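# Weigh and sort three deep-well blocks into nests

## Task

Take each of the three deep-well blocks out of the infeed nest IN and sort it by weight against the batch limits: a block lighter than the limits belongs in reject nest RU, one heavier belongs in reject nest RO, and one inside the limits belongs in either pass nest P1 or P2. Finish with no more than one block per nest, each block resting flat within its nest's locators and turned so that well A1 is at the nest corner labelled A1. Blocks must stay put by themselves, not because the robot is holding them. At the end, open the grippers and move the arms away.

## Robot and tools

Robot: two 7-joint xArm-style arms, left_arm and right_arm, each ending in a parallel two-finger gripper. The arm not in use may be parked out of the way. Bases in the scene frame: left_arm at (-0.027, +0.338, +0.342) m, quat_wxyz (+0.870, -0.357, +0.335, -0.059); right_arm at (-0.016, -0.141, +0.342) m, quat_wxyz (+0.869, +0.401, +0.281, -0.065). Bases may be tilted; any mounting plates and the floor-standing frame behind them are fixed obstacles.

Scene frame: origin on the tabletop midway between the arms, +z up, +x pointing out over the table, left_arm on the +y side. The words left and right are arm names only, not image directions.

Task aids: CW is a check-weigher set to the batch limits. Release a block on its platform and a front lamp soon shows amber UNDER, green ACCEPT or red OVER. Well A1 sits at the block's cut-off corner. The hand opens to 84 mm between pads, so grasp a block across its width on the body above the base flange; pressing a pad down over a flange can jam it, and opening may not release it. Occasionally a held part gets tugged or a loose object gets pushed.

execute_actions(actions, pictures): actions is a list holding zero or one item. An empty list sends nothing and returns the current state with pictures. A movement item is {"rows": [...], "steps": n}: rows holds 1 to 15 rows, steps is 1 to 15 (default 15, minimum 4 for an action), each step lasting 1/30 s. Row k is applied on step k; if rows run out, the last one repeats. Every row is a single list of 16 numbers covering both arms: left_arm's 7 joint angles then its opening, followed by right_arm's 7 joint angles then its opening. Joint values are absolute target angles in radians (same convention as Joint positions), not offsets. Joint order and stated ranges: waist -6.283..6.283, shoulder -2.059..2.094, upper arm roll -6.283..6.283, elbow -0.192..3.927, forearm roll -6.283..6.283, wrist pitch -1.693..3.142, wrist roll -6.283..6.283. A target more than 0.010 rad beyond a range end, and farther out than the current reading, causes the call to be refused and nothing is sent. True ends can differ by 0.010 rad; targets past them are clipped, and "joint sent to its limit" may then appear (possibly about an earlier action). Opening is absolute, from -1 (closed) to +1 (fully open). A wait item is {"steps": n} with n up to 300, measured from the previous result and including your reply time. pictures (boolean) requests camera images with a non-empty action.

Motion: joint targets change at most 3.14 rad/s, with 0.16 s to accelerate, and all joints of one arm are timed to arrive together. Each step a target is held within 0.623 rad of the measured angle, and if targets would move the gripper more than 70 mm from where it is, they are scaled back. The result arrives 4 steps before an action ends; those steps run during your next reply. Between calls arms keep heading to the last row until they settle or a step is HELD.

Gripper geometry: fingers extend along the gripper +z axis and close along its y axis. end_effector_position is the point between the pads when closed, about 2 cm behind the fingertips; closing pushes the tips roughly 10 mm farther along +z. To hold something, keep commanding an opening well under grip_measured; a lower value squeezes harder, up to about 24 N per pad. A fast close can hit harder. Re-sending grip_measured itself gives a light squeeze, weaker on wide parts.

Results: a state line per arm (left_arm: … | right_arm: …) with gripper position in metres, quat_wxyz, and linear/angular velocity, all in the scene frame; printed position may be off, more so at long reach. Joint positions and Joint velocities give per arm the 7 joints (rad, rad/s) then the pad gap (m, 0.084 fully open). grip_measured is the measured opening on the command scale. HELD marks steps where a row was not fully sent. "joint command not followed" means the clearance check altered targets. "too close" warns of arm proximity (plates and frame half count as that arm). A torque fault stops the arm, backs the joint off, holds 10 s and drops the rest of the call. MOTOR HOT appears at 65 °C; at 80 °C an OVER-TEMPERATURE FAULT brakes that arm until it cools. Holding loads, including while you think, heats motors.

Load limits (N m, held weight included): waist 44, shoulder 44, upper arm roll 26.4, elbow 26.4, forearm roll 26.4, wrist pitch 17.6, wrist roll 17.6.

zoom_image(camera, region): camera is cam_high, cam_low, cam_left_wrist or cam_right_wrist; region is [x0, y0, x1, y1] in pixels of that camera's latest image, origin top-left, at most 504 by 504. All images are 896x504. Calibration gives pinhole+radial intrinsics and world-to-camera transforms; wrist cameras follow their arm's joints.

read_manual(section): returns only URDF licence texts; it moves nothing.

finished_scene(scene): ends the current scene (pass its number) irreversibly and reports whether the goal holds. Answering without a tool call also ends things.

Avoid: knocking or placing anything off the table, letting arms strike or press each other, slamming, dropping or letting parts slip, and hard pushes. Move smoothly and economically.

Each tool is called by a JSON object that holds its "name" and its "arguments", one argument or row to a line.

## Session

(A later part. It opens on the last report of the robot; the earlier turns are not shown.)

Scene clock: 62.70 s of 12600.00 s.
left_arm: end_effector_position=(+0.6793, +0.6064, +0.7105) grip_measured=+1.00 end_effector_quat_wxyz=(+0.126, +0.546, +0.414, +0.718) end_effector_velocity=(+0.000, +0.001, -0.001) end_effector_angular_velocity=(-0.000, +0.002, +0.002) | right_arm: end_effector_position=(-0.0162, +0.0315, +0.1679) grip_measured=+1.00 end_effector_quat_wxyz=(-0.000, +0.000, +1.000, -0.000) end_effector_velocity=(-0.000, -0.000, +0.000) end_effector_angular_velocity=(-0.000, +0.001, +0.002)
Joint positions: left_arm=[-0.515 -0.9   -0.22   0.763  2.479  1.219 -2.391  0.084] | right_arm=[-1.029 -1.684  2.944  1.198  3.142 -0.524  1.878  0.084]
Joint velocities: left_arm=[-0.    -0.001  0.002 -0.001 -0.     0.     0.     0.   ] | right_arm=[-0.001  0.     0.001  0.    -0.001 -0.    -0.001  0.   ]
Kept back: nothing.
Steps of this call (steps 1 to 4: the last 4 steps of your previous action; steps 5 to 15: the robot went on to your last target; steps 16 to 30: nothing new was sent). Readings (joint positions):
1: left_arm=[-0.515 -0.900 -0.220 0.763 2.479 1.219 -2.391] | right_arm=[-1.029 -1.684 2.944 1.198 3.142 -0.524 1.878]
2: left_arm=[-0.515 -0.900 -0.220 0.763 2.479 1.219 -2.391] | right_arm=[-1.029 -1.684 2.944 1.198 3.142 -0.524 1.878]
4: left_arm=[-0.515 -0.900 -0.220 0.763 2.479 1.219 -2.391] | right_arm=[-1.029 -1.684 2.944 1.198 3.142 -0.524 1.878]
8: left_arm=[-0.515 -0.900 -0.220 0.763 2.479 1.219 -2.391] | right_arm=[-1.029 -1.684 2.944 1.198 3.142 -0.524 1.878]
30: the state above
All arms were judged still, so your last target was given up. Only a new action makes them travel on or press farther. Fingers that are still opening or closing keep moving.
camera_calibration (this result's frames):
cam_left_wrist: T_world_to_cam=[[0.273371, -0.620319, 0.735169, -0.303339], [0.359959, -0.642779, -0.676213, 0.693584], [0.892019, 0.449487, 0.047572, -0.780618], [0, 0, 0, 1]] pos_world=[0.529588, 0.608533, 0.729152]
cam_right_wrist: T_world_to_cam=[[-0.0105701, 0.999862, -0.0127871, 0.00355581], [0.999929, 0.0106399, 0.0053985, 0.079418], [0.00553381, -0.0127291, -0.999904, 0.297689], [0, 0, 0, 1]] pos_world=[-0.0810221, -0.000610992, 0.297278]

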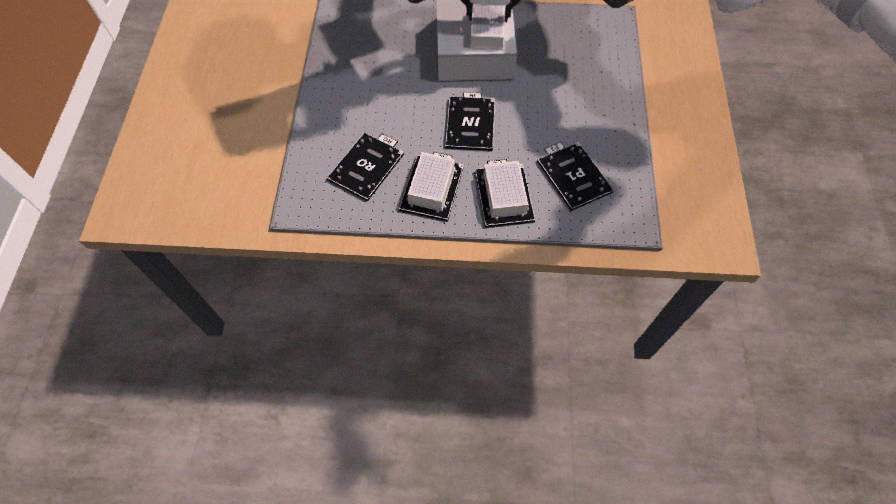

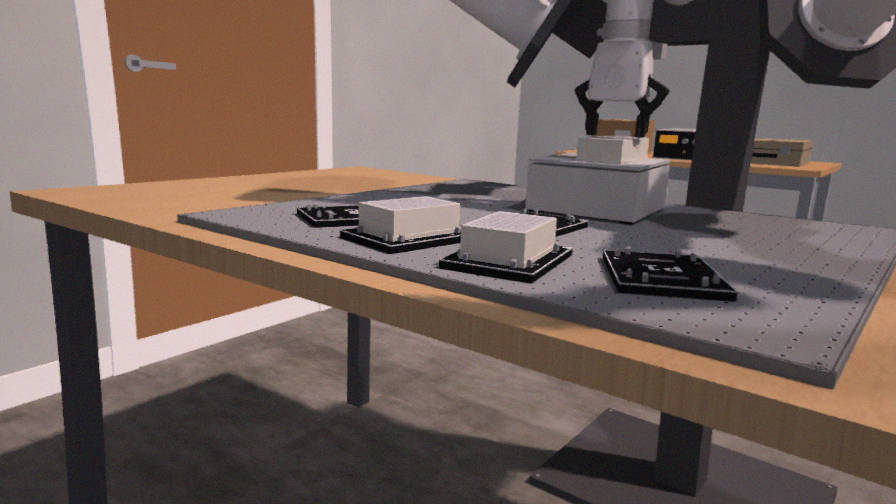

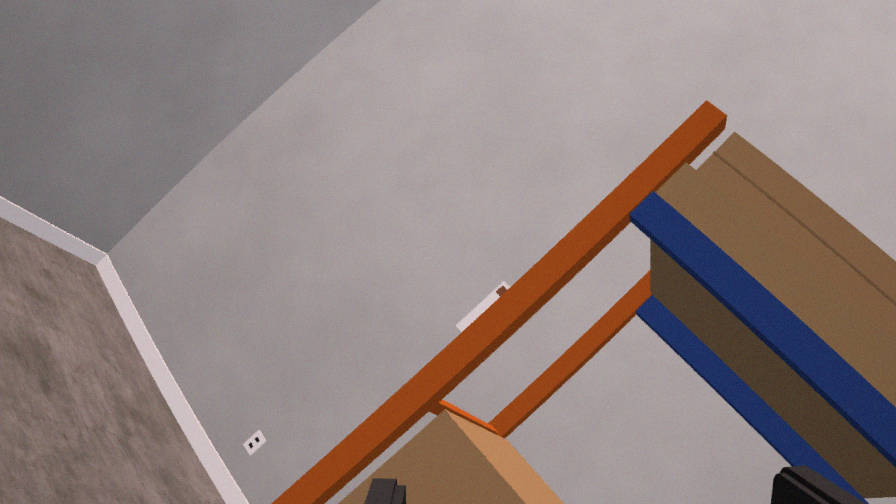

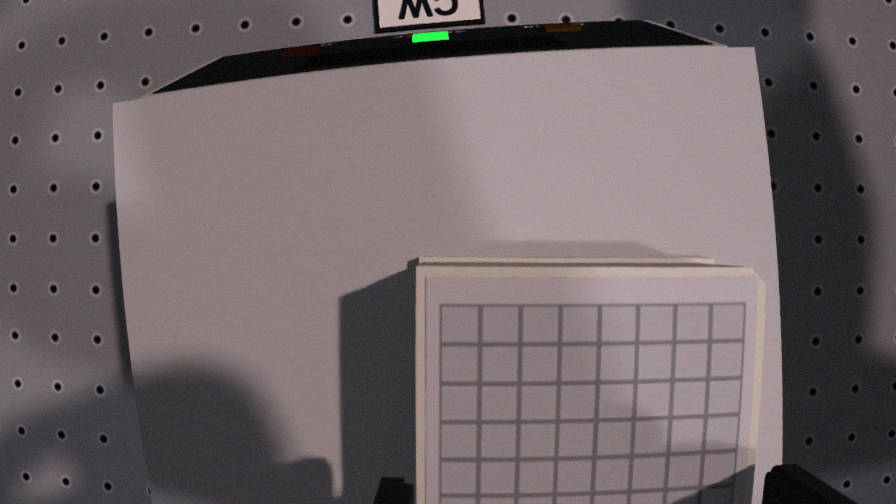

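{"name": "execute_actions", "arguments": {
  "actions": [
    {"rows":[[-0.515,-0.9,-0.22,0.763,2.479,1.219,-2.391,1,-1.0178,-1.6291,2.9456,1.1849,3.1416,-0.5658,1.8776,1]],"steps":8}
  ]
}}

{"name": "execute_actions", "arguments": {
  "actions": [
    {"rows":[[-0.515,-0.9,-0.22,0.763,2.479,1.219,-2.391,1,-1.25,-1.385,2.44,1.067,3.1416,-0.573,1.276,1]],"steps":15}
  ]
}}

{"name": "execute_actions", "arguments": {
  "actions": [
    {"steps":8}
  ]
}}

{"name": "execute_actions", "arguments": {
  "actions": [
    {"rows":[[-0.515,-0.9,-0.22,0.763,2.479,1.219,-2.391,1,-1.25,-1.385,2.44,1.067,0,0.573,-1.866,1]],"steps":15}
  ]
}}

{"name": "execute_actions", "arguments": {
  "actions": [
    {"steps":40}
  ],
  "pictures": true
}}

Scene clock: 63.70 s of 12600.00 s.
left_arm: end_effector_position=(+0.6793, +0.6064, +0.7105) grip_measured=+1.00 end_effector_quat_wxyz=(+0.126, +0.546, +0.414, +0.718) end_effector_velocity=(+0.001, -0.001, -0.001) end_effector_angular_velocity=(+0.001, +0.003, -0.002) | right_arm: end_effector_position=(-0.0160, +0.0302, +0.1842) grip_measured=+1.00 end_effector_quat_wxyz=(+0.000, +0.000, +1.000, -0.001) end_effector_velocity=(-0.022, +0.069, +0.187) end_effector_angular_velocity=(+0.196, +0.061, +0.002)
Joint positions: left_arm=[-0.515 -0.9   -0.22   0.763  2.479  1.219 -2.391  0.084] | right_arm=[-1.021 -1.644  2.945  1.186  3.142 -0.556  1.878  0.084]
Joint velocities: left_arm=[ 0.     0.002  0.002 -0.001 -0.    -0.001  0.     0.   ] | right_arm=[ 0.087  0.427  0.007  0.006  0.    -0.236  0.     0.   ]
Steps of this call (steps 1 to 26: nothing new was sent; steps 27 to 30: the first 4 steps of this action). Readings (joint positions):
27: left_arm=[-0.515 -0.900 -0.220 0.763 2.479 1.219 -2.391] | right_arm=[-1.029 -1.683 2.944 1.198 3.142 -0.525 1.878]
28: left_arm=[-0.515 -0.900 -0.220 0.763 2.479 1.219 -2.391] | right_arm=[-1.027 -1.676 2.944 1.194 3.142 -0.532 1.878]
30: the state above

Scene clock: 64.20 s of 12600.00 s.
left_arm: end_effector_position=(+0.6793, +0.6064, +0.7105) grip_measured=+1.00 end_effector_quat_wxyz=(+0.126, +0.546, +0.414, +0.718) end_effector_velocity=(+0.000, -0.001, -0.000) end_effector_angular_velocity=(+0.001, +0.000, -0.002) | right_arm: end_effector_position=(+0.1341, +0.0363, +0.2148) grip_measured=+1.00 end_effector_quat_wxyz=(+0.006, -0.002, +1.000, +0.009) end_effector_velocity=(+0.503, -0.119, +0.039) end_effector_angular_velocity=(-0.063, +0.013, -0.057)
Joint positions: left_arm=[-0.515 -0.9   -0.22   0.763  2.479  1.219 -2.391  0.084] | right_arm=[-1.171 -1.469  2.614  1.109  3.141 -0.57   1.485  0.084]
Joint velocities: left_arm=[ 0.     0.002 -0.001 -0.    -0.     0.001 -0.     0.   ] | right_arm=[-0.515  0.548 -1.136 -0.262 -0.002 -0.018 -1.33   0.   ]
Steps of this call (steps 1 to 4: the last 4 steps of your previous action; steps 5 to 15: the first 11 steps of this action). Readings (joint positions):
5: left_arm=[-0.515 -0.900 -0.220 0.763 2.479 1.219 -2.391] | right_arm=[-1.018 -1.628 2.945 1.185 3.142 -0.566 1.876]
6: left_arm=[-0.515 -0.900 -0.220 0.763 2.479 1.219 -2.391] | right_arm=[-1.022 -1.626 2.940 1.182 3.142 -0.566 1.865]
8: left_arm=[-0.515 -0.900 -0.220 0.763 2.479 1.219 -2.391] | right_arm=[-1.048 -1.600 2.889 1.168 3.143 -0.566 1.795]
12: left_arm=[-0.515 -0.900 -0.220 0.763 2.479 1.219 -2.391] | right_arm=[-1.119 -1.524 2.726 1.135 3.141 -0.569 1.618]
15: the state above

Scene clock: 64.47 s of 12600.00 s.
left_arm: end_effector_position=(+0.6793, +0.6064, +0.7105) grip_measured=+1.00 end_effector_quat_wxyz=(+0.126, +0.546, +0.414, +0.718) end_effector_velocity=(-0.000, +0.001, +0.001) end_effector_angular_velocity=(-0.001, -0.001, +0.002) | right_arm: end_effector_position=(+0.2063, +0.0063, +0.2162) grip_measured=+1.00 end_effector_quat_wxyz=(+0.000, +0.003, +1.000, -0.002) end_effector_velocity=(-0.044, +0.020, +0.004) end_effector_angular_velocity=(+0.025, +0.022, +0.146)
Joint positions: left_arm=[-0.515 -0.9   -0.22   0.763  2.479  1.219 -2.391  0.084] | right_arm=[-1.251 -1.386  2.44   1.066  3.141 -0.573  1.279  0.084]
Joint velocities: left_arm=[ 0.    -0.    -0.     0.001 -0.     0.001 -0.     0.   ] | right_arm=[ 0.034 -0.015  0.099  0.006  0.017  0.002 -0.051  0.   ]
Kept back: nothing.
Steps of this call (steps 1 to 4: the last 4 steps of your previous action; steps 5 to 8: the robot went on to your last target). Readings (joint positions):
1: left_arm=[-0.515 -0.900 -0.220 0.763 2.479 1.219 -2.391] | right_arm=[-1.188 -1.451 2.576 1.100 3.141 -0.571 1.440]
2: left_arm=[-0.515 -0.900 -0.220 0.763 2.479 1.219 -2.391] | right_arm=[-1.205 -1.433 2.538 1.091 3.141 -0.571 1.396]
4: left_arm=[-0.515 -0.900 -0.220 0.763 2.479 1.219 -2.391] | right_arm=[-1.236 -1.401 2.471 1.075 3.141 -0.573 1.320]
8: the state above

Scene clock: 64.83 s of 12600.00 s.
left_arm: end_effector_position=(+0.6793, +0.6064, +0.7105) grip_measured=+1.00 end_effector_quat_wxyz=(+0.126, +0.546, +0.414, +0.718) end_effector_velocity=(+0.000, +0.000, +0.000) end_effector_angular_velocity=(-0.000, -0.000, +0.000) | right_arm: end_effector_position=(+0.2907, +0.1356, +0.2189) grip_measured=+1.00 end_effector_quat_wxyz=(+0.202, -0.485, +0.833, +0.171) end_effector_velocity=(+0.064, +0.533, +0.135) end_effector_angular_velocity=(+1.238, -1.690, +3.942)
Joint positions: left_arm=[-0.515 -0.9   -0.22   0.763  2.479  1.219 -2.391  0.084] | right_arm=[-1.249 -1.386  2.442  1.067  2.611 -0.041  0.746  0.084]
Joint velocities: left_arm=[ 0.     0.    -0.     0.001 -0.     0.     0.     0.   ] | right_arm=[-0.005  0.004 -0.013  0.004 -2.007  1.999 -1.999  0.   ]
Steps of this call (steps 1 to 11: the first 11 steps of this action). Readings (joint positions):
1: left_arm=[-0.515 -0.900 -0.220 0.763 2.479 1.219 -2.391] | right_arm=[-1.249 -1.386 2.443 1.066 3.141 -0.572 1.276]
2: left_arm=[-0.515 -0.900 -0.220 0.763 2.479 1.219 -2.391] | right_arm=[-1.248 -1.386 2.445 1.066 3.131 -0.561 1.265]
4: left_arm=[-0.515 -0.900 -0.220 0.763 2.479 1.219 -2.391] | right_arm=[-1.248 -1.387 2.446 1.066 3.059 -0.488 1.191]
8: left_arm=[-0.515 -0.900 -0.220 0.763 2.479 1.219 -2.391] | right_arm=[-1.249 -1.387 2.443 1.066 2.806 -0.237 0.941]
11: the state above

Scene clock: 66.17 s of 12600.00 s.
left_arm: end_effector_position=(+0.6793, +0.6064, +0.7105) grip_measured=+1.00 end_effector_quat_wxyz=(+0.126, +0.546, +0.414, +0.718) end_effector_velocity=(-0.000, -0.000, -0.000) end_effector_angular_velocity=(+0.000, +0.000, -0.001) | right_arm: end_effector_position=(+0.2514, +0.1522, +0.2165) grip_measured=+1.00 end_effector_quat_wxyz=(+0.001, +0.002, +1.000, -0.001) end_effector_velocity=(-0.000, -0.000, -0.000) end_effector_angular_velocity=(-0.001, -0.002, +0.009)
Joint positions: left_arm=[-0.515 -0.9   -0.22   0.763  2.479  1.219 -2.391  0.084] | right_arm=[-1.25  -1.385  2.44   1.067  0.001  0.573 -1.866  0.084]
Joint velocities: left_arm=[ 0.    -0.    -0.    -0.001 -0.    -0.001  0.     0.   ] | right_arm=[-0.    -0.     0.001 -0.    -0.005 -0.    -0.004  0.   ]
Kept back: nothing.
Steps of this call (steps 1 to 4: the last 4 steps of your previous action; steps 5 to 40: the robot went on to your last target). Readings (joint positions):
1: left_arm=[-0.515 -0.900 -0.220 0.763 2.479 1.219 -2.391] | right_arm=[-1.249 -1.386 2.442 1.067 2.543 0.026 0.678]
2: left_arm=[-0.515 -0.900 -0.220 0.763 2.479 1.219 -2.391] | right_arm=[-1.249 -1.386 2.441 1.067 2.474 0.094 0.609]
4: left_arm=[-0.515 -0.900 -0.220 0.763 2.479 1.219 -2.391] | right_arm=[-1.249 -1.386 2.441 1.067 2.320 0.226 0.455]
8: left_arm=[-0.515 -0.900 -0.220 0.763 2.479 1.219 -2.391] | right_arm=[-1.249 -1.385 2.441 1.068 1.928 0.443 0.063]
40: the state above
camera_calibration (this result's frames):
cam_left_wrist: T_world_to_cam=[[0.273371, -0.620319, 0.735168, -0.303339], [0.359959, -0.642779, -0.676213, 0.693584], [0.892019, 0.449487, 0.047572, -0.780618], [0, 0, 0, 1]] pos_world=[0.529588, 0.608533, 0.729152]
cam_right_wrist: T_world_to_cam=[[-0.00667967, 0.999888, -0.0133916, -0.114521], [0.999955, 0.00676828, 0.0065825, -0.189338], [0.0066724, -0.0133471, -0.999889, 0.346206], [0, 0, 0, 1]] pos_world=[0.186254, 0.12041, 0.34588]

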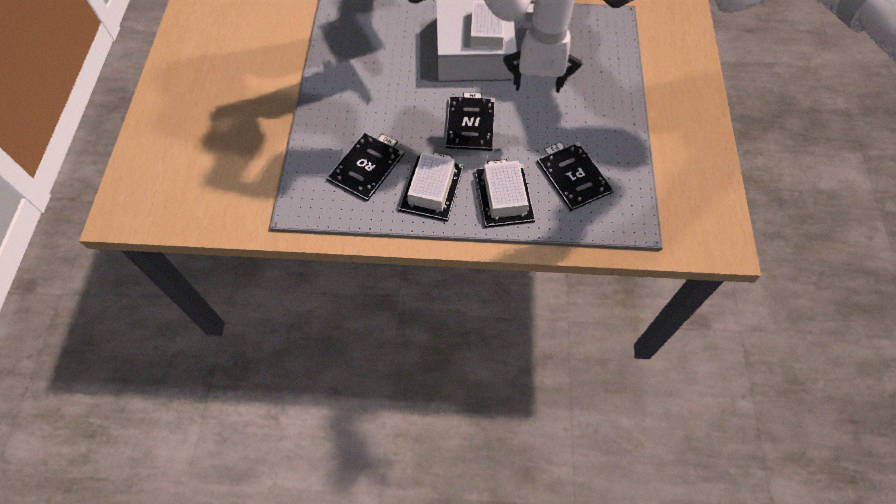

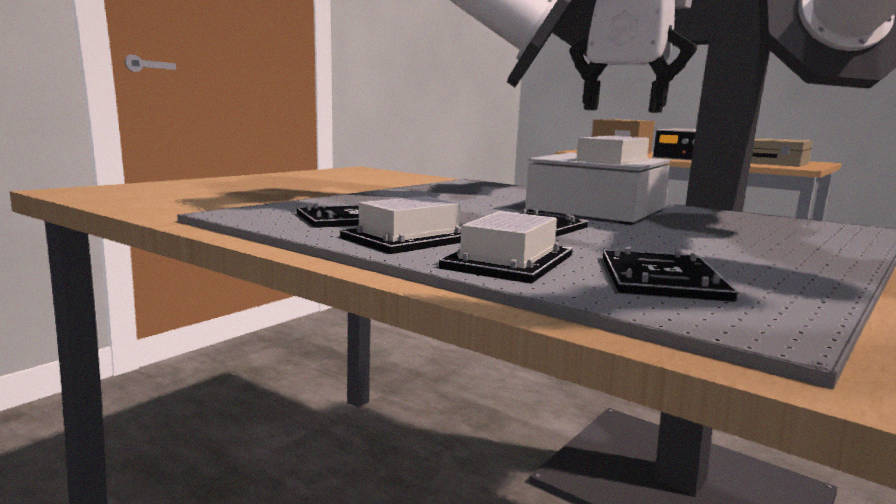

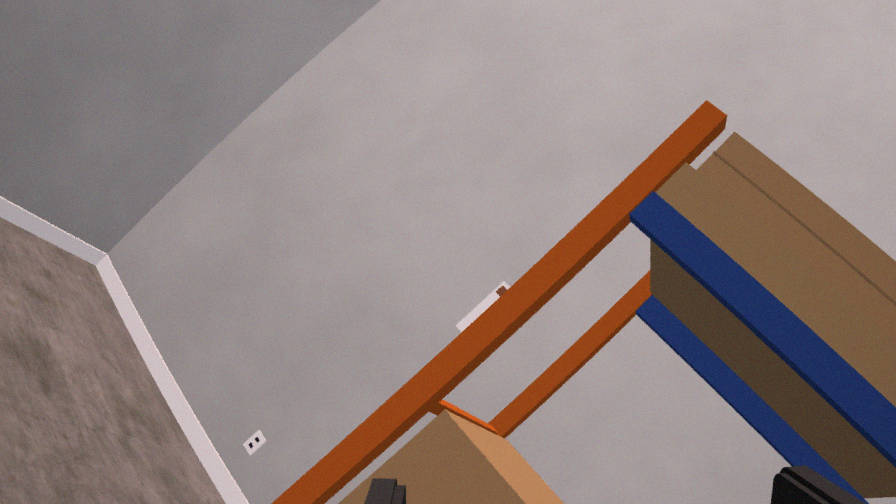

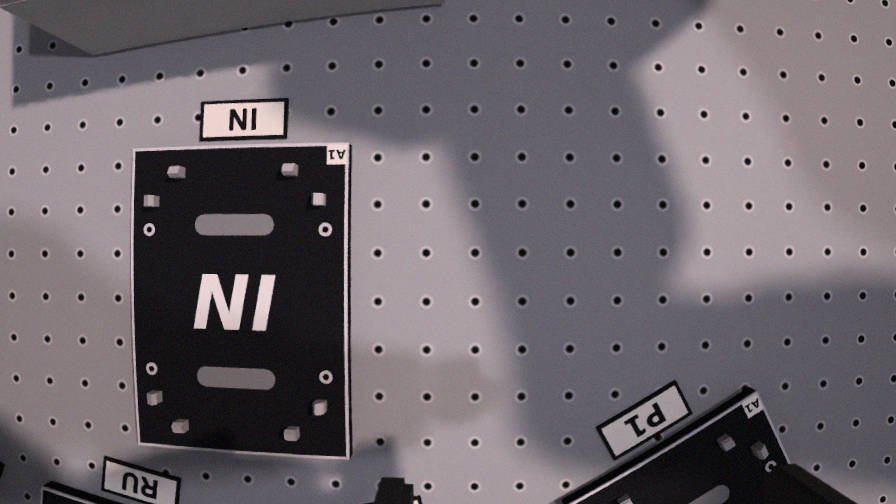

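Works.

{"name": "execute_actions", "arguments": {
  "actions": [
    {"rows":[[-0.515,-0.9,-0.22,0.763,2.479,1.219,-2.391,1,-0.9536,-1.3118,2.9392,0.594,0,0.2986,-1.264,1]],"steps":15}
  ]
}}

{"name": "execute_actions", "arguments": {
  "actions": [
    {"steps":20}
  ]
}}

{"name": "execute_actions", "arguments": {
  "actions": [
    {"rows":[[-0.515,-0.9,-0.22,0.763,2.479,1.219,-2.391,1,-0.9658,-1.3705,2.9419,0.6033,0,0.2482,-1.264,1]],"steps":15}
  ],
  "pictures": true
}}

Scene clock: 66.70 s of 12600.00 s.
left_arm: end_effector_position=(+0.6793, +0.6064, +0.7105) grip_measured=+1.00 end_effector_quat_wxyz=(+0.126, +0.546, +0.414, +0.718) end_effector_velocity=(+0.000, -0.000, -0.001) end_effector_angular_velocity=(-0.000, +0.001, -0.001) | right_arm: end_effector_position=(+0.0875, +0.1166, +0.2085) grip_measured=+1.00 end_effector_quat_wxyz=(-0.012, +0.003, +1.000, +0.008) end_effector_velocity=(-0.494, -0.236, -0.047) end_effector_angular_velocity=(-0.022, +0.003, +0.043)
Joint positions: left_arm=[-0.515 -0.9   -0.22   0.763  2.479  1.219 -2.391  0.084] | right_arm=[-1.094 -1.347  2.703  0.82   0.     0.429 -1.551  0.084]
Joint velocities: left_arm=[-0.     0.     0.001  0.     0.    -0.002  0.     0.   ] | right_arm=[ 0.532  0.126  0.901 -0.839  0.    -0.481  1.058 -0.   ]
Steps of this call (steps 1 to 5: the robot went on to your last target; steps 6 to 16: the first 11 steps of this action). Readings (joint positions):
6: left_arm=[-0.515 -0.900 -0.220 0.763 2.479 1.219 -2.391] | right_arm=[-1.250 -1.385 2.441 1.066 0.000 0.572 -1.865]
7: left_arm=[-0.515 -0.900 -0.220 0.763 2.479 1.219 -2.391] | right_arm=[-1.246 -1.383 2.445 1.060 0.000 0.567 -1.854]
9: left_arm=[-0.515 -0.900 -0.220 0.763 2.479 1.219 -2.391] | right_arm=[-1.218 -1.374 2.488 1.012 0.000 0.538 -1.791]
13: left_arm=[-0.515 -0.900 -0.220 0.763 2.479 1.219 -2.391] | right_arm=[-1.147 -1.359 2.615 0.903 0.000 0.477 -1.655]
16: the state above

Scene clock: 67.37 s of 12600.00 s.
left_arm: end_effector_position=(+0.6793, +0.6064, +0.7105) grip_measured=+1.00 end_effector_quat_wxyz=(+0.126, +0.546, +0.414, +0.718) end_effector_velocity=(-0.001, +0.001, +0.000) end_effector_angular_velocity=(-0.000, -0.001, +0.003) | right_arm: end_effector_position=(+0.0415, +0.0892, +0.2029) grip_measured=+1.00 end_effector_quat_wxyz=(-0.011, +0.002, +1.000, +0.006) end_effector_velocity=(-0.000, -0.001, -0.000) end_effector_angular_velocity=(-0.001, -0.001, +0.001)
Joint positions: left_arm=[-0.515 -0.9   -0.22   0.763  2.479  1.219 -2.391  0.084] | right_arm=[-1.041 -1.333  2.793  0.735  0.     0.38  -1.442  0.084]
Joint velocities: left_arm=[-0.    -0.001 -0.001 -0.001  0.     0.003  0.     0.   ] | right_arm=[ 0.001 -0.     0.001 -0.001 -0.001 -0.     0.001  0.   ]
Kept back: nothing.
Steps of this call (steps 1 to 4: the last 4 steps of your previous action; steps 5 to 15: the robot was to go on to your last target, HELD on every step; steps 16 to 20: nothing new was sent). Readings (joint positions):
1: left_arm=[-0.515 -0.900 -0.220 0.763 2.479 1.219 -2.391] | right_arm=[-1.076 -1.342 2.733 0.792 0.000 0.413 -1.515]
2: left_arm=[-0.515 -0.900 -0.220 0.763 2.479 1.219 -2.391] | right_arm=[-1.059 -1.338 2.763 0.763 0.000 0.396 -1.479]
4: left_arm=[-0.515 -0.900 -0.220 0.763 2.479 1.219 -2.391] | right_arm=[-1.034 -1.334 2.809 0.725 -0.001 0.381 -1.441] HELD
5: left_arm=[-0.515 -0.900 -0.220 0.763 2.479 1.219 -2.391] | right_arm=[-1.036 -1.335 2.807 0.728 -0.001 0.381 -1.442] HELD
6: left_arm=[-0.515 -0.900 -0.220 0.763 2.479 1.219 -2.391] | right_arm=[-1.039 -1.335 2.797 0.732 -0.000 0.380 -1.442] HELD
7: left_arm=[-0.515 -0.900 -0.220 0.763 2.479 1.219 -2.391] | right_arm=[-1.041 -1.334 2.790 0.735 0.000 0.380 -1.442] HELD
8: left_arm=[-0.515 -0.900 -0.220 0.763 2.479 1.219 -2.391] | right_arm=[-1.042 -1.333 2.787 0.737 0.000 0.380 -1.443] HELD
9: left_arm=[-0.515 -0.900 -0.220 0.763 2.479 1.219 -2.391] | right_arm=[-1.043 -1.333 2.787 0.737 0.000 0.379 -1.443] HELD
10: left_arm=[-0.515 -0.900 -0.220 0.763 2.479 1.219 -2.391] | right_arm=[-1.042 -1.333 2.788 0.737 0.000 0.380 -1.443] HELD
11: left_arm=[-0.515 -0.900 -0.220 0.763 2.479 1.219 -2.391] | right_arm=[-1.042 -1.333 2.790 0.736 0.000 0.380 -1.443] HELD
12: left_arm=[-0.515 -0.900 -0.220 0.763 2.479 1.219 -2.391] | right_arm=[-1.042 -1.333 2.791 0.736 0.000 0.380 -1.442] HELD
13: left_arm=[-0.515 -0.900 -0.220 0.763 2.479 1.219 -2.391] | right_arm=[-1.041 -1.333 2.792 0.735 0.000 0.380 -1.442] HELD
14: left_arm=[-0.515 -0.900 -0.220 0.763 2.479 1.219 -2.391] | right_arm=[-1.041 -1.334 2.792 0.735 0.000 0.380 -1.442] HELD
15: left_arm=[-0.515 -0.900 -0.220 0.763 2.479 1.219 -2.391] | right_arm=[-1.041 -1.334 2.792 0.735 0.000 0.380 -1.442] HELD
20: the state above
A step was HELD (marked above), so your last target was given up. An arm can still carry out its HELD step.
joint command not followed: on one or more control steps a check withheld the commanded joint targets of the right arm, and it was not sent them on those steps.
cause: the commanded joint targets would bring two parts of the arm too close to each other (joints 1 (waist) to 6 (wrist pitch) lie between them); next, command targets that bring no two parts of the arm closer together.

Scene clock: 67.73 s of 12600.00 s.
left_arm: end_effector_position=(+0.6793, +0.6064, +0.7105) grip_measured=+1.00 end_effector_quat_wxyz=(+0.126, +0.546, +0.414, +0.718) end_effector_velocity=(-0.000, +0.000, +0.001) end_effector_angular_velocity=(+0.000, -0.001, +0.000) | right_arm: end_effector_position=(+0.0413, +0.0891, +0.2029) grip_measured=+1.00 end_effector_quat_wxyz=(-0.011, +0.002, +1.000, +0.006) end_effector_velocity=(+0.000, -0.000, -0.000) end_effector_angular_velocity=(-0.001, +0.000, -0.000)
Joint positions: left_arm=[-0.515 -0.9   -0.22   0.763  2.479  1.219 -2.391  0.084] | right_arm=[-1.041 -1.334  2.794  0.735  0.     0.38  -1.442  0.084]
Joint velocities: left_arm=[ 0.    -0.001 -0.001 -0.001 -0.     0.    -0.     0.   ] | right_arm=[-0.001 -0.    -0.    -0.     0.    -0.    -0.001 -0.   ]
Kept back: nothing.
A step of this action was HELD (marked below), so the last 4 steps of it were dropped. An arm can still carry out its HELD step.
Steps of this call (steps 1 to 11: the first 11 steps of this action). Readings (joint positions):
1: left_arm=[-0.515 -0.900 -0.220 0.763 2.479 1.219 -2.391] | right_arm=[-1.041 -1.333 2.793 0.735 0.000 0.380 -1.442] HELD
2: left_arm=[-0.515 -0.900 -0.220 0.763 2.479 1.219 -2.391] | right_arm=[-1.041 -1.333 2.793 0.735 0.000 0.380 -1.442] HELD
3: left_arm=[-0.515 -0.900 -0.220 0.763 2.479 1.219 -2.391] | right_arm=[-1.041 -1.333 2.793 0.735 0.000 0.380 -1.442] HELD
4: left_arm=[-0.515 -0.900 -0.220 0.763 2.479 1.219 -2.391] | right_arm=[-1.041 -1.333 2.793 0.735 0.000 0.380 -1.442] HELD
5: left_arm=[-0.515 -0.900 -0.220 0.763 2.479 1.219 -2.391] | right_arm=[-1.041 -1.333 2.793 0.735 0.000 0.380 -1.442] HELD
6: left_arm=[-0.515 -0.900 -0.220 0.763 2.479 1.219 -2.391] | right_arm=[-1.041 -1.334 2.793 0.735 0.000 0.380 -1.442] HELD
7: left_arm=[-0.515 -0.900 -0.220 0.763 2.479 1.219 -2.391] | right_arm=[-1.041 -1.334 2.793 0.735 0.000 0.380 -1.442] HELD
8: left_arm=[-0.515 -0.900 -0.220 0.763 2.479 1.219 -2.391] | right_arm=[-1.041 -1.334 2.793 0.735 0.000 0.380 -1.442] HELD
9: left_arm=[-0.515 -0.900 -0.220 0.763 2.479 1.219 -2.391] | right_arm=[-1.041 -1.334 2.793 0.735 0.000 0.380 -1.442] HELD
10: left_arm=[-0.515 -0.900 -0.220 0.763 2.479 1.219 -2.391] | right_arm=[-1.041 -1.334 2.793 0.735 0.000 0.380 -1.442] HELD
11: the state above HELD
joint command not followed: on one or more control steps a check withheld the commanded joint targets of the right arm, and it was not sent them on those steps. On the call's last step the targets were still withheld.
cause: the commanded joint targets would bring two parts of the arm too close to each other (joints 1 (waist) to 6 (wrist pitch) lie between them); next, command targets that bring no two parts of the arm closer together.
camera_calibration (this result's frames):
cam_left_wrist: T_world_to_cam=[[0.273371, -0.620319, 0.735169, -0.303339], [0.359959, -0.64278, -0.676213, 0.693584], [0.892019, 0.449488, 0.047572, -0.780618], [0, 0, 0, 1]] pos_world=[0.529588, 0.608533, 0.729152]
cam_right_wrist: T_world_to_cam=[[-0.00739193, 0.999973, -0.000528797, -0.0556752], [0.999846, 0.00738259, -0.0158924, 0.02575], [-0.0158881, -0.000646192, -0.999874, 0.332922], [0, 0, 0, 1]] pos_world=[-0.0208681, 0.0556987, 0.33326]

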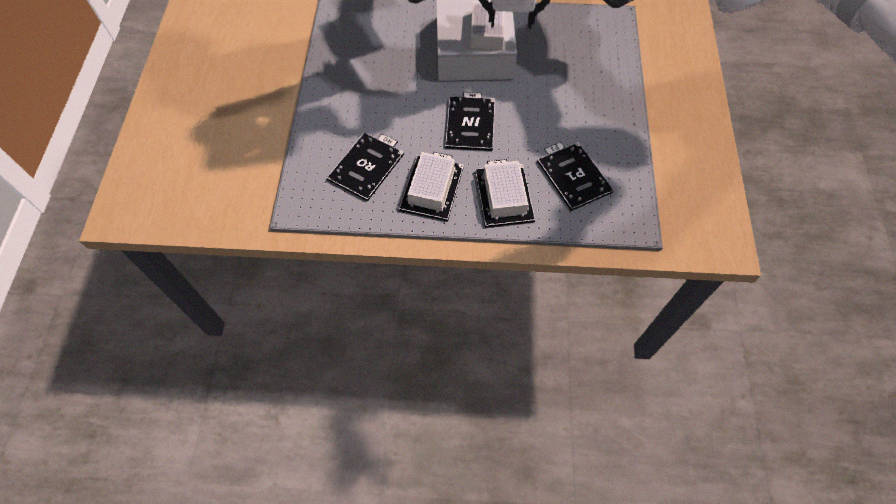

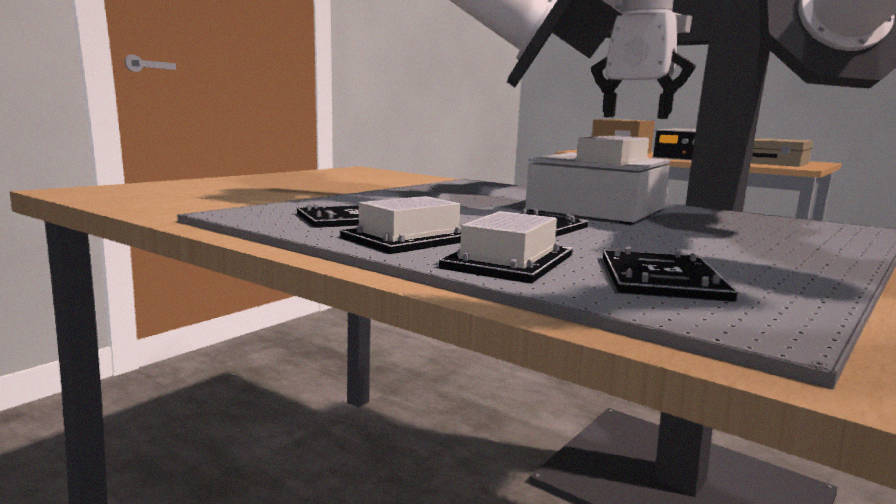

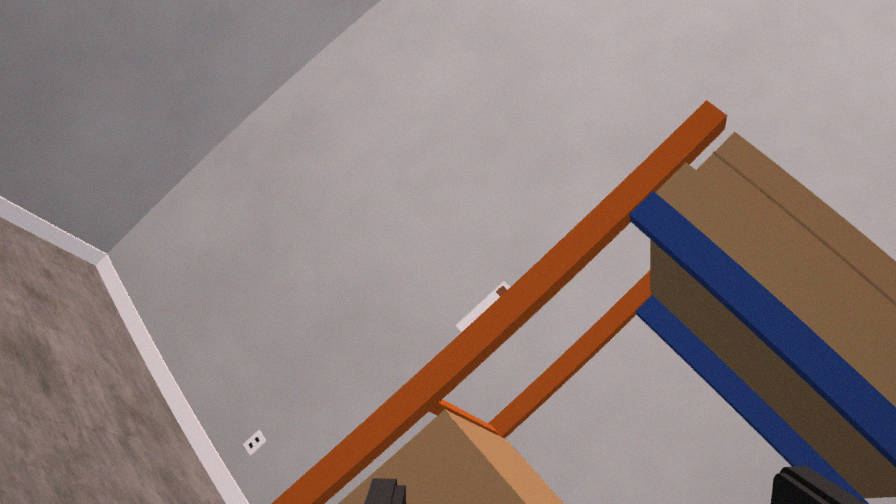

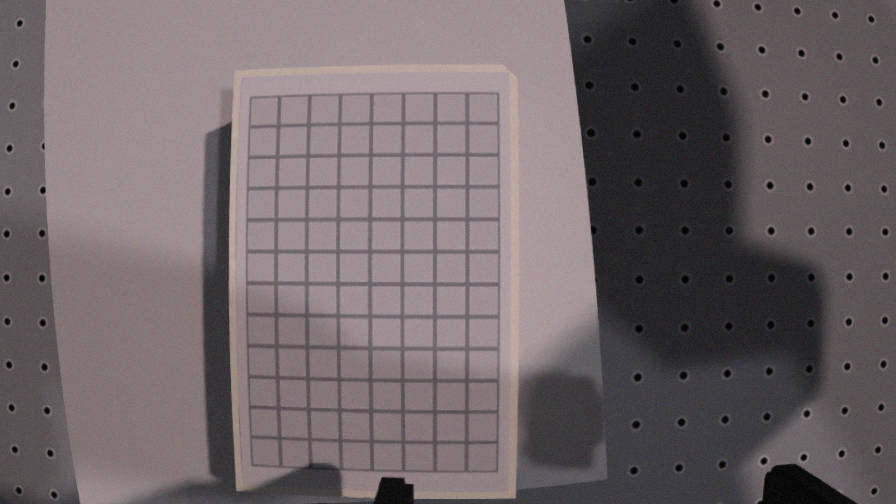

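{"name": "execute_actions", "arguments": {
  "actions": [
    {"rows":[[-0.515,-0.9,-0.22,0.763,2.479,1.219,-2.391,1,-1.25,-1.385,2.44,1.067,0,0.573,-1.866,1]],"steps":15}
  ]
}}

{"name": "execute_actions", "arguments": {
  "actions": [
    {"steps":8}
  ]
}}

{"name": "execute_actions", "arguments": {
  "actions": [
    {"rows":[[-0.515,-0.9,-0.22,0.763,2.479,1.219,-2.391,1,-1.25,-1.385,2.44,1.067,1.57,0,-0.295,1]],"steps":15}
  ]
}}

{"name": "execute_actions", "arguments": {
  "actions": [
    {"steps":10}
  ]
}}

{"name": "execute_actions", "arguments": {
  "actions": [
    {"rows":[[-0.515,-0.9,-0.22,0.763,2.479,1.219,-2.391,1,-1.25,-1.385,2.44,1.067,3.1416,-0.573,1.276,1]],"steps":15}
  ]
}}

{"name": "execute_actions", "arguments": {
  "actions": [
    {"steps":15}
  ]
}}

{"name": "execute_actions", "arguments": {
  "actions": [
    {"rows":[[-0.515,-0.9,-0.22,0.763,2.479,1.219,-2.391,1,-1.0178,-1.6291,2.9456,1.1849,3.1416,-0.5658,1.8776,1]],"steps":15}
  ]
}}

{"name": "execute_actions", "arguments": {
  "actions": [
    {"steps":15}
  ]
}}

{"name": "execute_actions", "arguments": {
  "actions": [
    {"rows":[[-0.515,-0.9,-0.22,0.763,2.479,1.219,-2.391,1,-1.029,-1.684,2.944,1.198,3.1416,-0.524,1.8776,1]],"steps":15}
  ],
  "pictures": true
}}

Scene clock: 69.73 s of 12600.00 s.
left_arm: end_effector_position=(+0.6793, +0.6064, +0.7105) grip_measured=+1.00 end_effector_quat_wxyz=(+0.126, +0.546, +0.414, +0.718) end_effector_velocity=(-0.000, -0.000, +0.000) end_effector_angular_velocity=(+0.000, -0.000, -0.000) | right_arm: end_effector_position=(+0.1011, +0.1228, +0.2097) grip_measured=+1.00 end_effector_quat_wxyz=(-0.012, +0.004, +1.000, +0.008) end_effector_velocity=(+0.331, +0.142, +0.029) end_effector_angular_velocity=(+0.012, -0.014, -0.031)
Joint positions: left_arm=[-0.515 -0.9   -0.22   0.763  2.479  1.219 -2.391  0.084] | right_arm=[-1.109 -1.35   2.679  0.843  0.     0.443 -1.58   0.084]
Joint velocities: left_arm=[ 0. -0. -0. -0.  0. -0. -0.  0.] | right_arm=[-0.344 -0.081 -0.586  0.544 -0.     0.308 -0.681 -0.   ]
Steps of this call (steps 1 to 49: nothing new was sent; steps 50 to 60: the first 11 steps of this action). Readings (joint positions):
50: left_arm=[-0.515 -0.900 -0.220 0.763 2.479 1.219 -2.391] | right_arm=[-1.041 -1.334 2.793 0.735 0.000 0.380 -1.443]
51: left_arm=[-0.515 -0.900 -0.220 0.763 2.479 1.219 -2.391] | right_arm=[-1.042 -1.334 2.792 0.737 -0.000 0.381 -1.446]
53: left_arm=[-0.515 -0.900 -0.220 0.763 2.479 1.219 -2.391] | right_arm=[-1.048 -1.336 2.782 0.746 -0.000 0.387 -1.459]
57: left_arm=[-0.515 -0.900 -0.220 0.763 2.479 1.219 -2.391] | right_arm=[-1.076 -1.343 2.734 0.791 -0.000 0.413 -1.516]
60: the state above

Scene clock: 70.00 s of 12600.00 s.
left_arm: end_effector_position=(+0.6793, +0.6064, +0.7105) grip_measured=+1.00 end_effector_quat_wxyz=(+0.126, +0.546, +0.414, +0.718) end_effector_velocity=(+0.000, +0.001, +0.000) end_effector_angular_velocity=(-0.001, -0.000, +0.001) | right_arm: end_effector_position=(+0.1973, +0.1486, +0.2150) grip_measured=+1.00 end_effector_quat_wxyz=(-0.006, +0.004, +1.000, +0.005) end_effector_velocity=(+0.380, +0.050, +0.013) end_effector_angular_velocity=(-0.057, -0.077, +0.015)
Joint positions: left_arm=[-0.515 -0.9   -0.22   0.763  2.479  1.219 -2.391  0.084] | right_arm=[-1.202 -1.373  2.522  0.99   0.     0.528 -1.767  0.084]
Joint velocities: left_arm=[ 0.    -0.     0.001  0.001  0.    -0.001  0.     0.   ] | right_arm=[-0.348 -0.086 -0.585  0.549  0.001  0.321 -0.702 -0.   ]
Kept back: nothing.
Steps of this call (steps 1 to 4: the last 4 steps of your previous action; steps 5 to 8: the robot went on to your last target). Readings (joint positions):
1: left_arm=[-0.515 -0.900 -0.220 0.763 2.479 1.219 -2.391] | right_arm=[-1.120 -1.353 2.659 0.861 0.000 0.453 -1.603]
2: left_arm=[-0.515 -0.900 -0.220 0.763 2.479 1.219 -2.391] | right_arm=[-1.132 -1.356 2.639 0.880 0.000 0.464 -1.626]
4: left_arm=[-0.515 -0.900 -0.220 0.763 2.479 1.219 -2.391] | right_arm=[-1.155 -1.361 2.600 0.917 0.000 0.485 -1.673]
8: the state above

Scene clock: 70.37 s of 12600.00 s.
left_arm: end_effector_position=(+0.6793, +0.6064, +0.7105) grip_measured=+1.00 end_effector_quat_wxyz=(+0.126, +0.546, +0.414, +0.718) end_effector_velocity=(-0.000, +0.001, -0.000) end_effector_angular_velocity=(-0.000, +0.000, +0.001) | right_arm: end_effector_position=(+0.2393, +0.1916, +0.2320) grip_measured=+1.00 end_effector_quat_wxyz=(-0.032, +0.186, +0.978, +0.087) end_effector_velocity=(+0.075, +0.116, +0.062) end_effector_angular_velocity=(+0.544, +0.263, -1.393)
Joint positions: left_arm=[-0.515 -0.9   -0.22   0.763  2.479  1.219 -2.391  0.084] | right_arm=[-1.234 -1.381  2.467  1.043  0.189  0.399 -1.633  0.084]
Joint velocities: left_arm=[ 0.    -0.001  0.    -0.001 -0.     0.001  0.     0.   ] | right_arm=[-0.023 -0.003 -0.054  0.032  0.702 -0.503  0.699  0.   ]
Steps of this call (steps 1 to 11: the first 11 steps of this action). Readings (joint positions):
1: left_arm=[-0.515 -0.900 -0.220 0.763 2.479 1.219 -2.391] | right_arm=[-1.213 -1.376 2.502 1.008 0.001 0.538 -1.790]
2: left_arm=[-0.515 -0.900 -0.220 0.763 2.479 1.219 -2.391] | right_arm=[-1.223 -1.378 2.485 1.023 0.006 0.541 -1.803]
4: left_arm=[-0.515 -0.900 -0.220 0.763 2.479 1.219 -2.391] | right_arm=[-1.232 -1.379 2.469 1.034 0.033 0.523 -1.787]
8: left_arm=[-0.515 -0.900 -0.220 0.763 2.479 1.219 -2.391] | right_arm=[-1.232 -1.381 2.471 1.040 0.119 0.452 -1.702]
11: the state above

Scene clock: 70.70 s of 12600.00 s.
left_arm: end_effector_position=(+0.6793, +0.6064, +0.7105) grip_measured=+1.00 end_effector_quat_wxyz=(+0.126, +0.546, +0.414, +0.718) end_effector_velocity=(-0.000, +0.001, +0.001) end_effector_angular_velocity=(-0.001, -0.001, +0.001) | right_arm: end_effector_position=(+0.2637, +0.2193, +0.2501) grip_measured=+1.00 end_effector_quat_wxyz=(-0.077, +0.405, +0.898, +0.152) end_effector_velocity=(+0.075, +0.051, +0.045) end_effector_angular_velocity=(+0.359, +0.397, -1.355)
Joint positions: left_arm=[-0.515 -0.9   -0.22   0.763  2.479  1.219 -2.391  0.084] | right_arm=[-1.24  -1.383  2.456  1.052  0.424  0.26  -1.397  0.084]
Joint velocities: left_arm=[-0.    -0.002 -0.     0.     0.    -0.     0.     0.   ] | right_arm=[-0.014 -0.003 -0.022  0.02   0.704 -0.333  0.701 -0.   ]
Kept back: nothing.
Steps of this call (steps 1 to 4: the last 4 steps of your previous action; steps 5 to 10: the robot went on to your last target). Readings (joint positions):
1: left_arm=[-0.515 -0.900 -0.220 0.763 2.479 1.219 -2.391] | right_arm=[-1.235 -1.382 2.465 1.044 0.212 0.382 -1.609]
2: left_arm=[-0.515 -0.900 -0.220 0.763 2.479 1.219 -2.391] | right_arm=[-1.236 -1.382 2.463 1.045 0.236 0.366 -1.586]
4: left_arm=[-0.515 -0.900 -0.220 0.763 2.479 1.219 -2.391] | right_arm=[-1.237 -1.382 2.461 1.047 0.283 0.336 -1.539]
8: left_arm=[-0.515 -0.900 -0.220 0.763 2.479 1.219 -2.391] | right_arm=[-1.239 -1.382 2.458 1.050 0.377 0.284 -1.445]
10: the state above

Scene clock: 71.07 s of 12600.00 s.
left_arm: end_effector_position=(+0.6793, +0.6064, +0.7105) grip_measured=+1.00 end_effector_quat_wxyz=(+0.126, +0.546, +0.414, +0.718) end_effector_velocity=(+0.000, +0.001, -0.000) end_effector_angular_velocity=(-0.000, +0.000, +0.002) | right_arm: end_effector_position=(+0.3146, +0.2405, +0.2819) grip_measured=+1.00 end_effector_quat_wxyz=(-0.116, +0.615, +0.742, +0.241) end_effector_velocity=(+0.172, +0.022, +0.099) end_effector_angular_velocity=(+0.616, +0.201, -1.448)
Joint positions: left_arm=[-0.515 -0.9   -0.22   0.763  2.479  1.219 -2.391  0.084] | right_arm=[-1.244 -1.383  2.45   1.057  0.677  0.035 -1.144  0.084]
Joint velocities: left_arm=[-0.     0.     0.001  0.     0.     0.002  0.     0.   ] | right_arm=[-0.009 -0.002 -0.013  0.011  0.705 -0.7    0.702  0.   ]
Steps of this call (steps 1 to 11: the first 11 steps of this action). Readings (joint positions):
1: left_arm=[-0.515 -0.900 -0.220 0.763 2.479 1.219 -2.391] | right_arm=[-1.241 -1.383 2.456 1.052 0.447 0.249 -1.374]
2: left_arm=[-0.515 -0.900 -0.220 0.763 2.479 1.219 -2.391] | right_arm=[-1.241 -1.383 2.455 1.053 0.471 0.234 -1.351]
4: left_arm=[-0.515 -0.900 -0.220 0.763 2.479 1.219 -2.391] | right_arm=[-1.242 -1.383 2.454 1.054 0.515 0.196 -1.306]
8: left_arm=[-0.515 -0.900 -0.220 0.763 2.479 1.219 -2.391] | right_arm=[-1.243 -1.383 2.452 1.056 0.607 0.105 -1.215]
11: the state above

Scene clock: 71.57 s of 12600.00 s.
left_arm: end_effector_position=(+0.6793, +0.6064, +0.7105) grip_measured=+1.00 end_effector_quat_wxyz=(+0.126, +0.546, +0.414, +0.718) end_effector_velocity=(+0.000, +0.001, -0.000) end_effector_angular_velocity=(-0.000, +0.001, +0.001) | right_arm: end_effector_position=(+0.3892, +0.2183, +0.3162) grip_measured=+1.00 end_effector_quat_wxyz=(-0.160, +0.826, +0.438, +0.318) end_effector_velocity=(+0.111, -0.094, +0.030) end_effector_angular_velocity=(+0.500, +0.395, -1.315)
Joint positions: left_arm=[-0.515 -0.9   -0.22   0.763  2.479  1.219 -2.391  0.084] | right_arm=[-1.247 -1.384  2.445  1.062  1.03  -0.249 -0.791  0.084]
Joint velocities: left_arm=[ 0.    -0.     0.001  0.001 -0.    -0.     0.     0.   ] | right_arm=[-0.003 -0.001 -0.008  0.006  0.704 -0.411  0.702 -0.   ]
Kept back: nothing.
Steps of this call (steps 1 to 4: the last 4 steps of your previous action; steps 5 to 15: the robot went on to your last target). Readings (joint positions):
1: left_arm=[-0.515 -0.900 -0.220 0.763 2.479 1.219 -2.391] | right_arm=[-1.244 -1.384 2.450 1.058 0.701 0.011 -1.121]
2: left_arm=[-0.515 -0.900 -0.220 0.763 2.479 1.219 -2.391] | right_arm=[-1.244 -1.384 2.449 1.058 0.724 -0.012 -1.097]
4: left_arm=[-0.515 -0.900 -0.220 0.763 2.479 1.219 -2.391] | right_arm=[-1.245 -1.384 2.449 1.059 0.771 -0.057 -1.050]
8: left_arm=[-0.515 -0.900 -0.220 0.763 2.479 1.219 -2.391] | right_arm=[-1.246 -1.384 2.447 1.060 0.865 -0.137 -0.956]
15: the state above

Scene clock: 71.93 s of 12600.00 s.
left_arm: end_effector_position=(+0.6793, +0.6064, +0.7105) grip_measured=+1.00 end_effector_quat_wxyz=(+0.126, +0.546, +0.414, +0.718) end_effector_velocity=(-0.000, +0.000, +0.000) end_effector_angular_velocity=(-0.000, -0.001, +0.000) | right_arm: end_effector_position=(+0.3152, +0.2413, +0.3214) grip_measured=+1.00 end_effector_quat_wxyz=(-0.222, +0.883, +0.284, +0.302) end_effector_velocity=(-0.220, +0.028, -0.024) end_effector_angular_velocity=(+0.396, +0.551, -0.711)
Joint positions: left_arm=[-0.515 -0.9   -0.22   0.763  2.479  1.219 -2.391  0.084] | right_arm=[-1.177 -1.459  2.599  1.1    1.282 -0.364 -0.539  0.084]
Joint velocities: left_arm=[ 0. -0. -0.  0.  0. -0.  0.  0.] | right_arm=[ 0.193 -0.212  0.418  0.102  0.708 -0.253  0.702 -0.   ]
Steps of this call (steps 1 to 11: the first 11 steps of this action). Readings (joint positions):
1: left_arm=[-0.515 -0.900 -0.220 0.763 2.479 1.219 -2.391] | right_arm=[-1.247 -1.384 2.446 1.062 1.054 -0.263 -0.768]
2: left_arm=[-0.515 -0.900 -0.220 0.763 2.479 1.219 -2.391] | right_arm=[-1.245 -1.386 2.448 1.063 1.077 -0.275 -0.745]
4: left_arm=[-0.515 -0.900 -0.220 0.763 2.479 1.219 -2.391] | right_arm=[-1.233 -1.400 2.474 1.070 1.121 -0.298 -0.701]
8: left_arm=[-0.515 -0.900 -0.220 0.763 2.479 1.219 -2.391] | right_arm=[-1.197 -1.437 2.554 1.089 1.212 -0.336 -0.610]
11: the state above

Scene clock: 72.43 s of 12600.00 s.
left_arm: end_effector_position=(+0.6793, +0.6064, +0.7105) grip_measured=+1.00 end_effector_quat_wxyz=(+0.126, +0.546, +0.414, +0.718) end_effector_velocity=(-0.000, -0.000, +0.000) end_effector_angular_velocity=(-0.000, -0.000, -0.001) | right_arm: end_effector_position=(+0.2290, +0.2269, +0.2957) grip_measured=+1.00 end_effector_quat_wxyz=(-0.264, +0.937, +0.037, +0.226) end_effector_velocity=(-0.127, -0.072, -0.069) end_effector_angular_velocity=(+0.244, +0.638, -0.921)
Joint positions: left_arm=[-0.515 -0.9   -0.22   0.763  2.479  1.219 -2.391  0.084] | right_arm=[-1.102 -1.539  2.761  1.14   1.636 -0.458 -0.186  0.084]
Joint velocities: left_arm=[-0.    -0.    -0.    -0.    -0.    -0.001  0.     0.   ] | right_arm=[ 0.108 -0.115  0.233  0.058  0.706 -0.136  0.703 -0.   ]
Kept back: nothing.
Steps of this call (steps 1 to 4: the last 4 steps of your previous action; steps 5 to 15: the robot went on to your last target). Readings (joint positions):
1: left_arm=[-0.515 -0.900 -0.220 0.763 2.479 1.219 -2.391] | right_arm=[-1.170 -1.466 2.612 1.103 1.306 -0.372 -0.516]
2: left_arm=[-0.515 -0.900 -0.220 0.763 2.479 1.219 -2.391] | right_arm=[-1.164 -1.473 2.626 1.106 1.329 -0.380 -0.492]
4: left_arm=[-0.515 -0.900 -0.220 0.763 2.479 1.219 -2.391] | right_arm=[-1.152 -1.485 2.652 1.113 1.376 -0.395 -0.445]
8: left_arm=[-0.515 -0.900 -0.220 0.763 2.479 1.219 -2.391] | right_arm=[-1.132 -1.508 2.697 1.124 1.471 -0.421 -0.351]
15: the state above

Scene clock: 72.80 s of 12600.00 s.
left_arm: end_effector_position=(+0.6793, +0.6064, +0.7105) grip_measured=+1.00 end_effector_quat_wxyz=(+0.126, +0.546, +0.414, +0.718) end_effector_velocity=(-0.000, -0.001, +0.001) end_effector_angular_velocity=(+0.000, -0.002, -0.001) | right_arm: end_effector_position=(+0.1864, +0.1940, +0.2601) grip_measured=+1.00 end_effector_quat_wxyz=(-0.254, +0.939, -0.167, +0.159) end_effector_velocity=(-0.104, -0.101, -0.097) end_effector_angular_velocity=(+0.153, +0.627, -1.027)
Joint positions: left_arm=[-0.515 -0.9   -0.22   0.763  2.479  1.219 -2.391  0.084] | right_arm=[-1.074 -1.589  2.829  1.16   1.895 -0.486  0.073  0.084]
Joint velocities: left_arm=[-0.    -0.    -0.002 -0.    -0.    -0.    -0.     0.   ] | right_arm=[ 0.057 -0.119  0.146  0.049  0.705 -0.05   0.704  0.   ]
Steps of this call (steps 1 to 11: the first 11 steps of this action). Readings (joint positions):
1: left_arm=[-0.515 -0.900 -0.220 0.763 2.479 1.219 -2.391] | right_arm=[-1.099 -1.542 2.768 1.141 1.659 -0.463 -0.162]
2: left_arm=[-0.515 -0.900 -0.220 0.763 2.479 1.219 -2.391] | right_arm=[-1.096 -1.547 2.776 1.143 1.683 -0.467 -0.139]
4: left_arm=[-0.515 -0.900 -0.220 0.763 2.479 1.219 -2.391] | right_arm=[-1.090 -1.556 2.789 1.148 1.730 -0.472 -0.092]
8: left_arm=[-0.515 -0.900 -0.220 0.763 2.479 1.219 -2.391] | right_arm=[-1.081 -1.576 2.813 1.155 1.824 -0.480 0.002]
11: the state above
camera_calibration (this result's frames):
cam_left_wrist: T_world_to_cam=[[0.273371, -0.620319, 0.735169, -0.303339], [0.359959, -0.64278, -0.676213, 0.693584], [0.892019, 0.449488, 0.047572, -0.780618], [0, 0, 0, 1]] pos_world=[0.529588, 0.608533, 0.729152]
cam_right_wrist: T_world_to_cam=[[-0.218835, -0.81466, -0.537066, 0.371569], [-0.898124, 0.383321, -0.215496, 0.213557], [0.381425, 0.435194, -0.81555, 0.185986], [0, 0, 0, 1]] pos_world=[0.202173, 0.139902, 0.397259]

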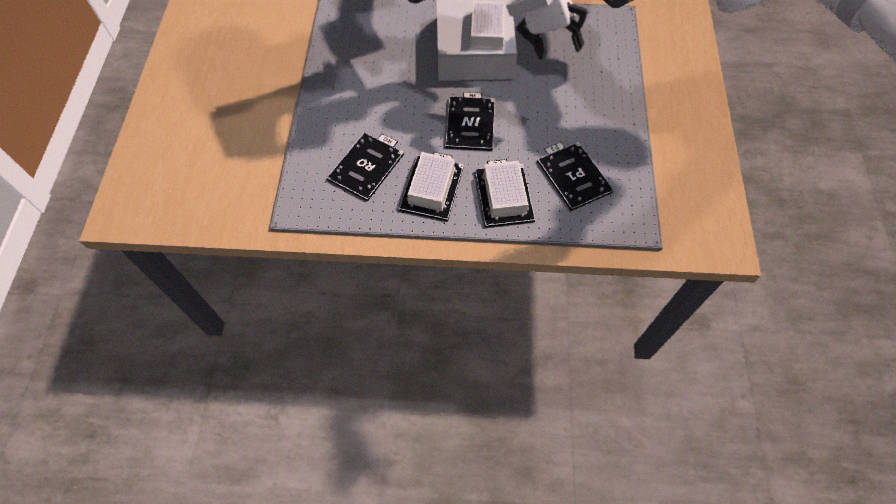

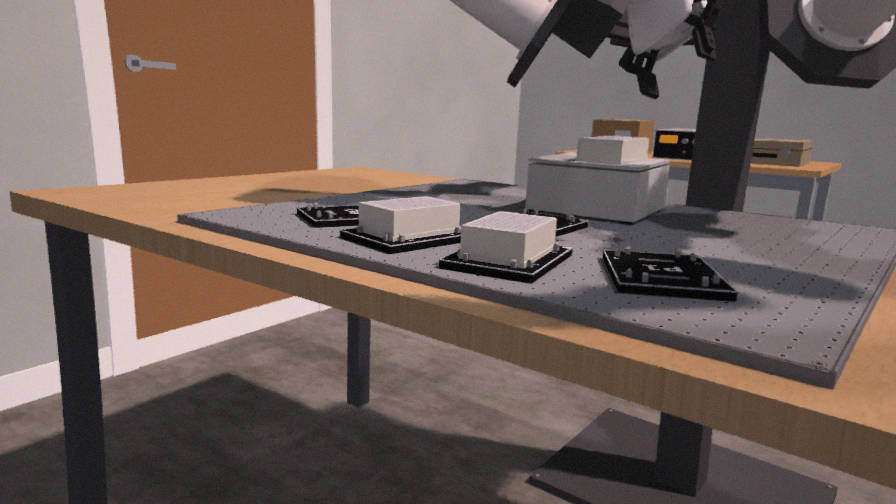

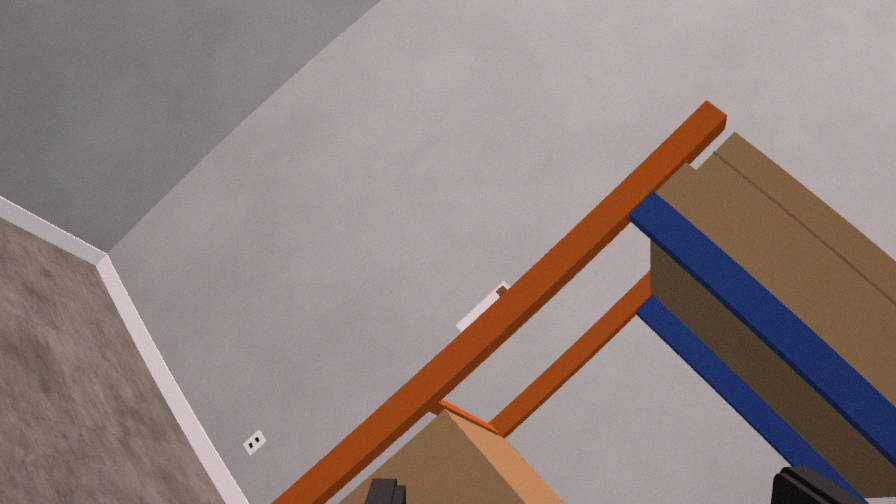

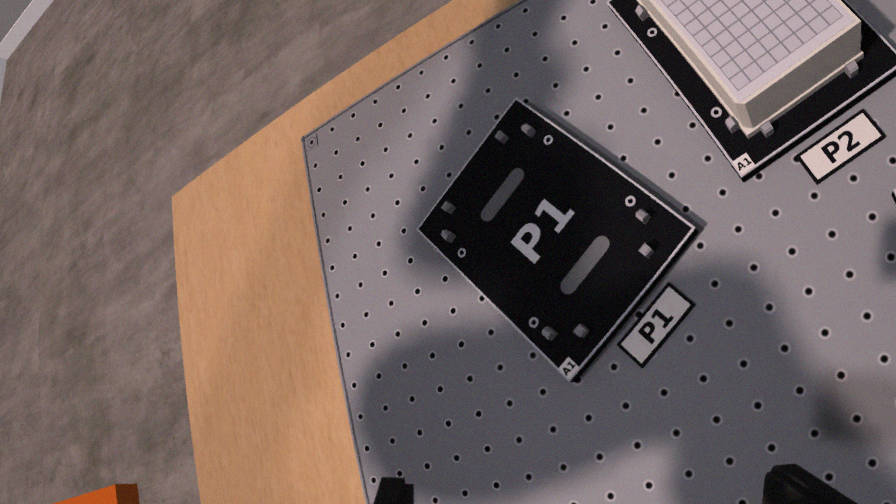

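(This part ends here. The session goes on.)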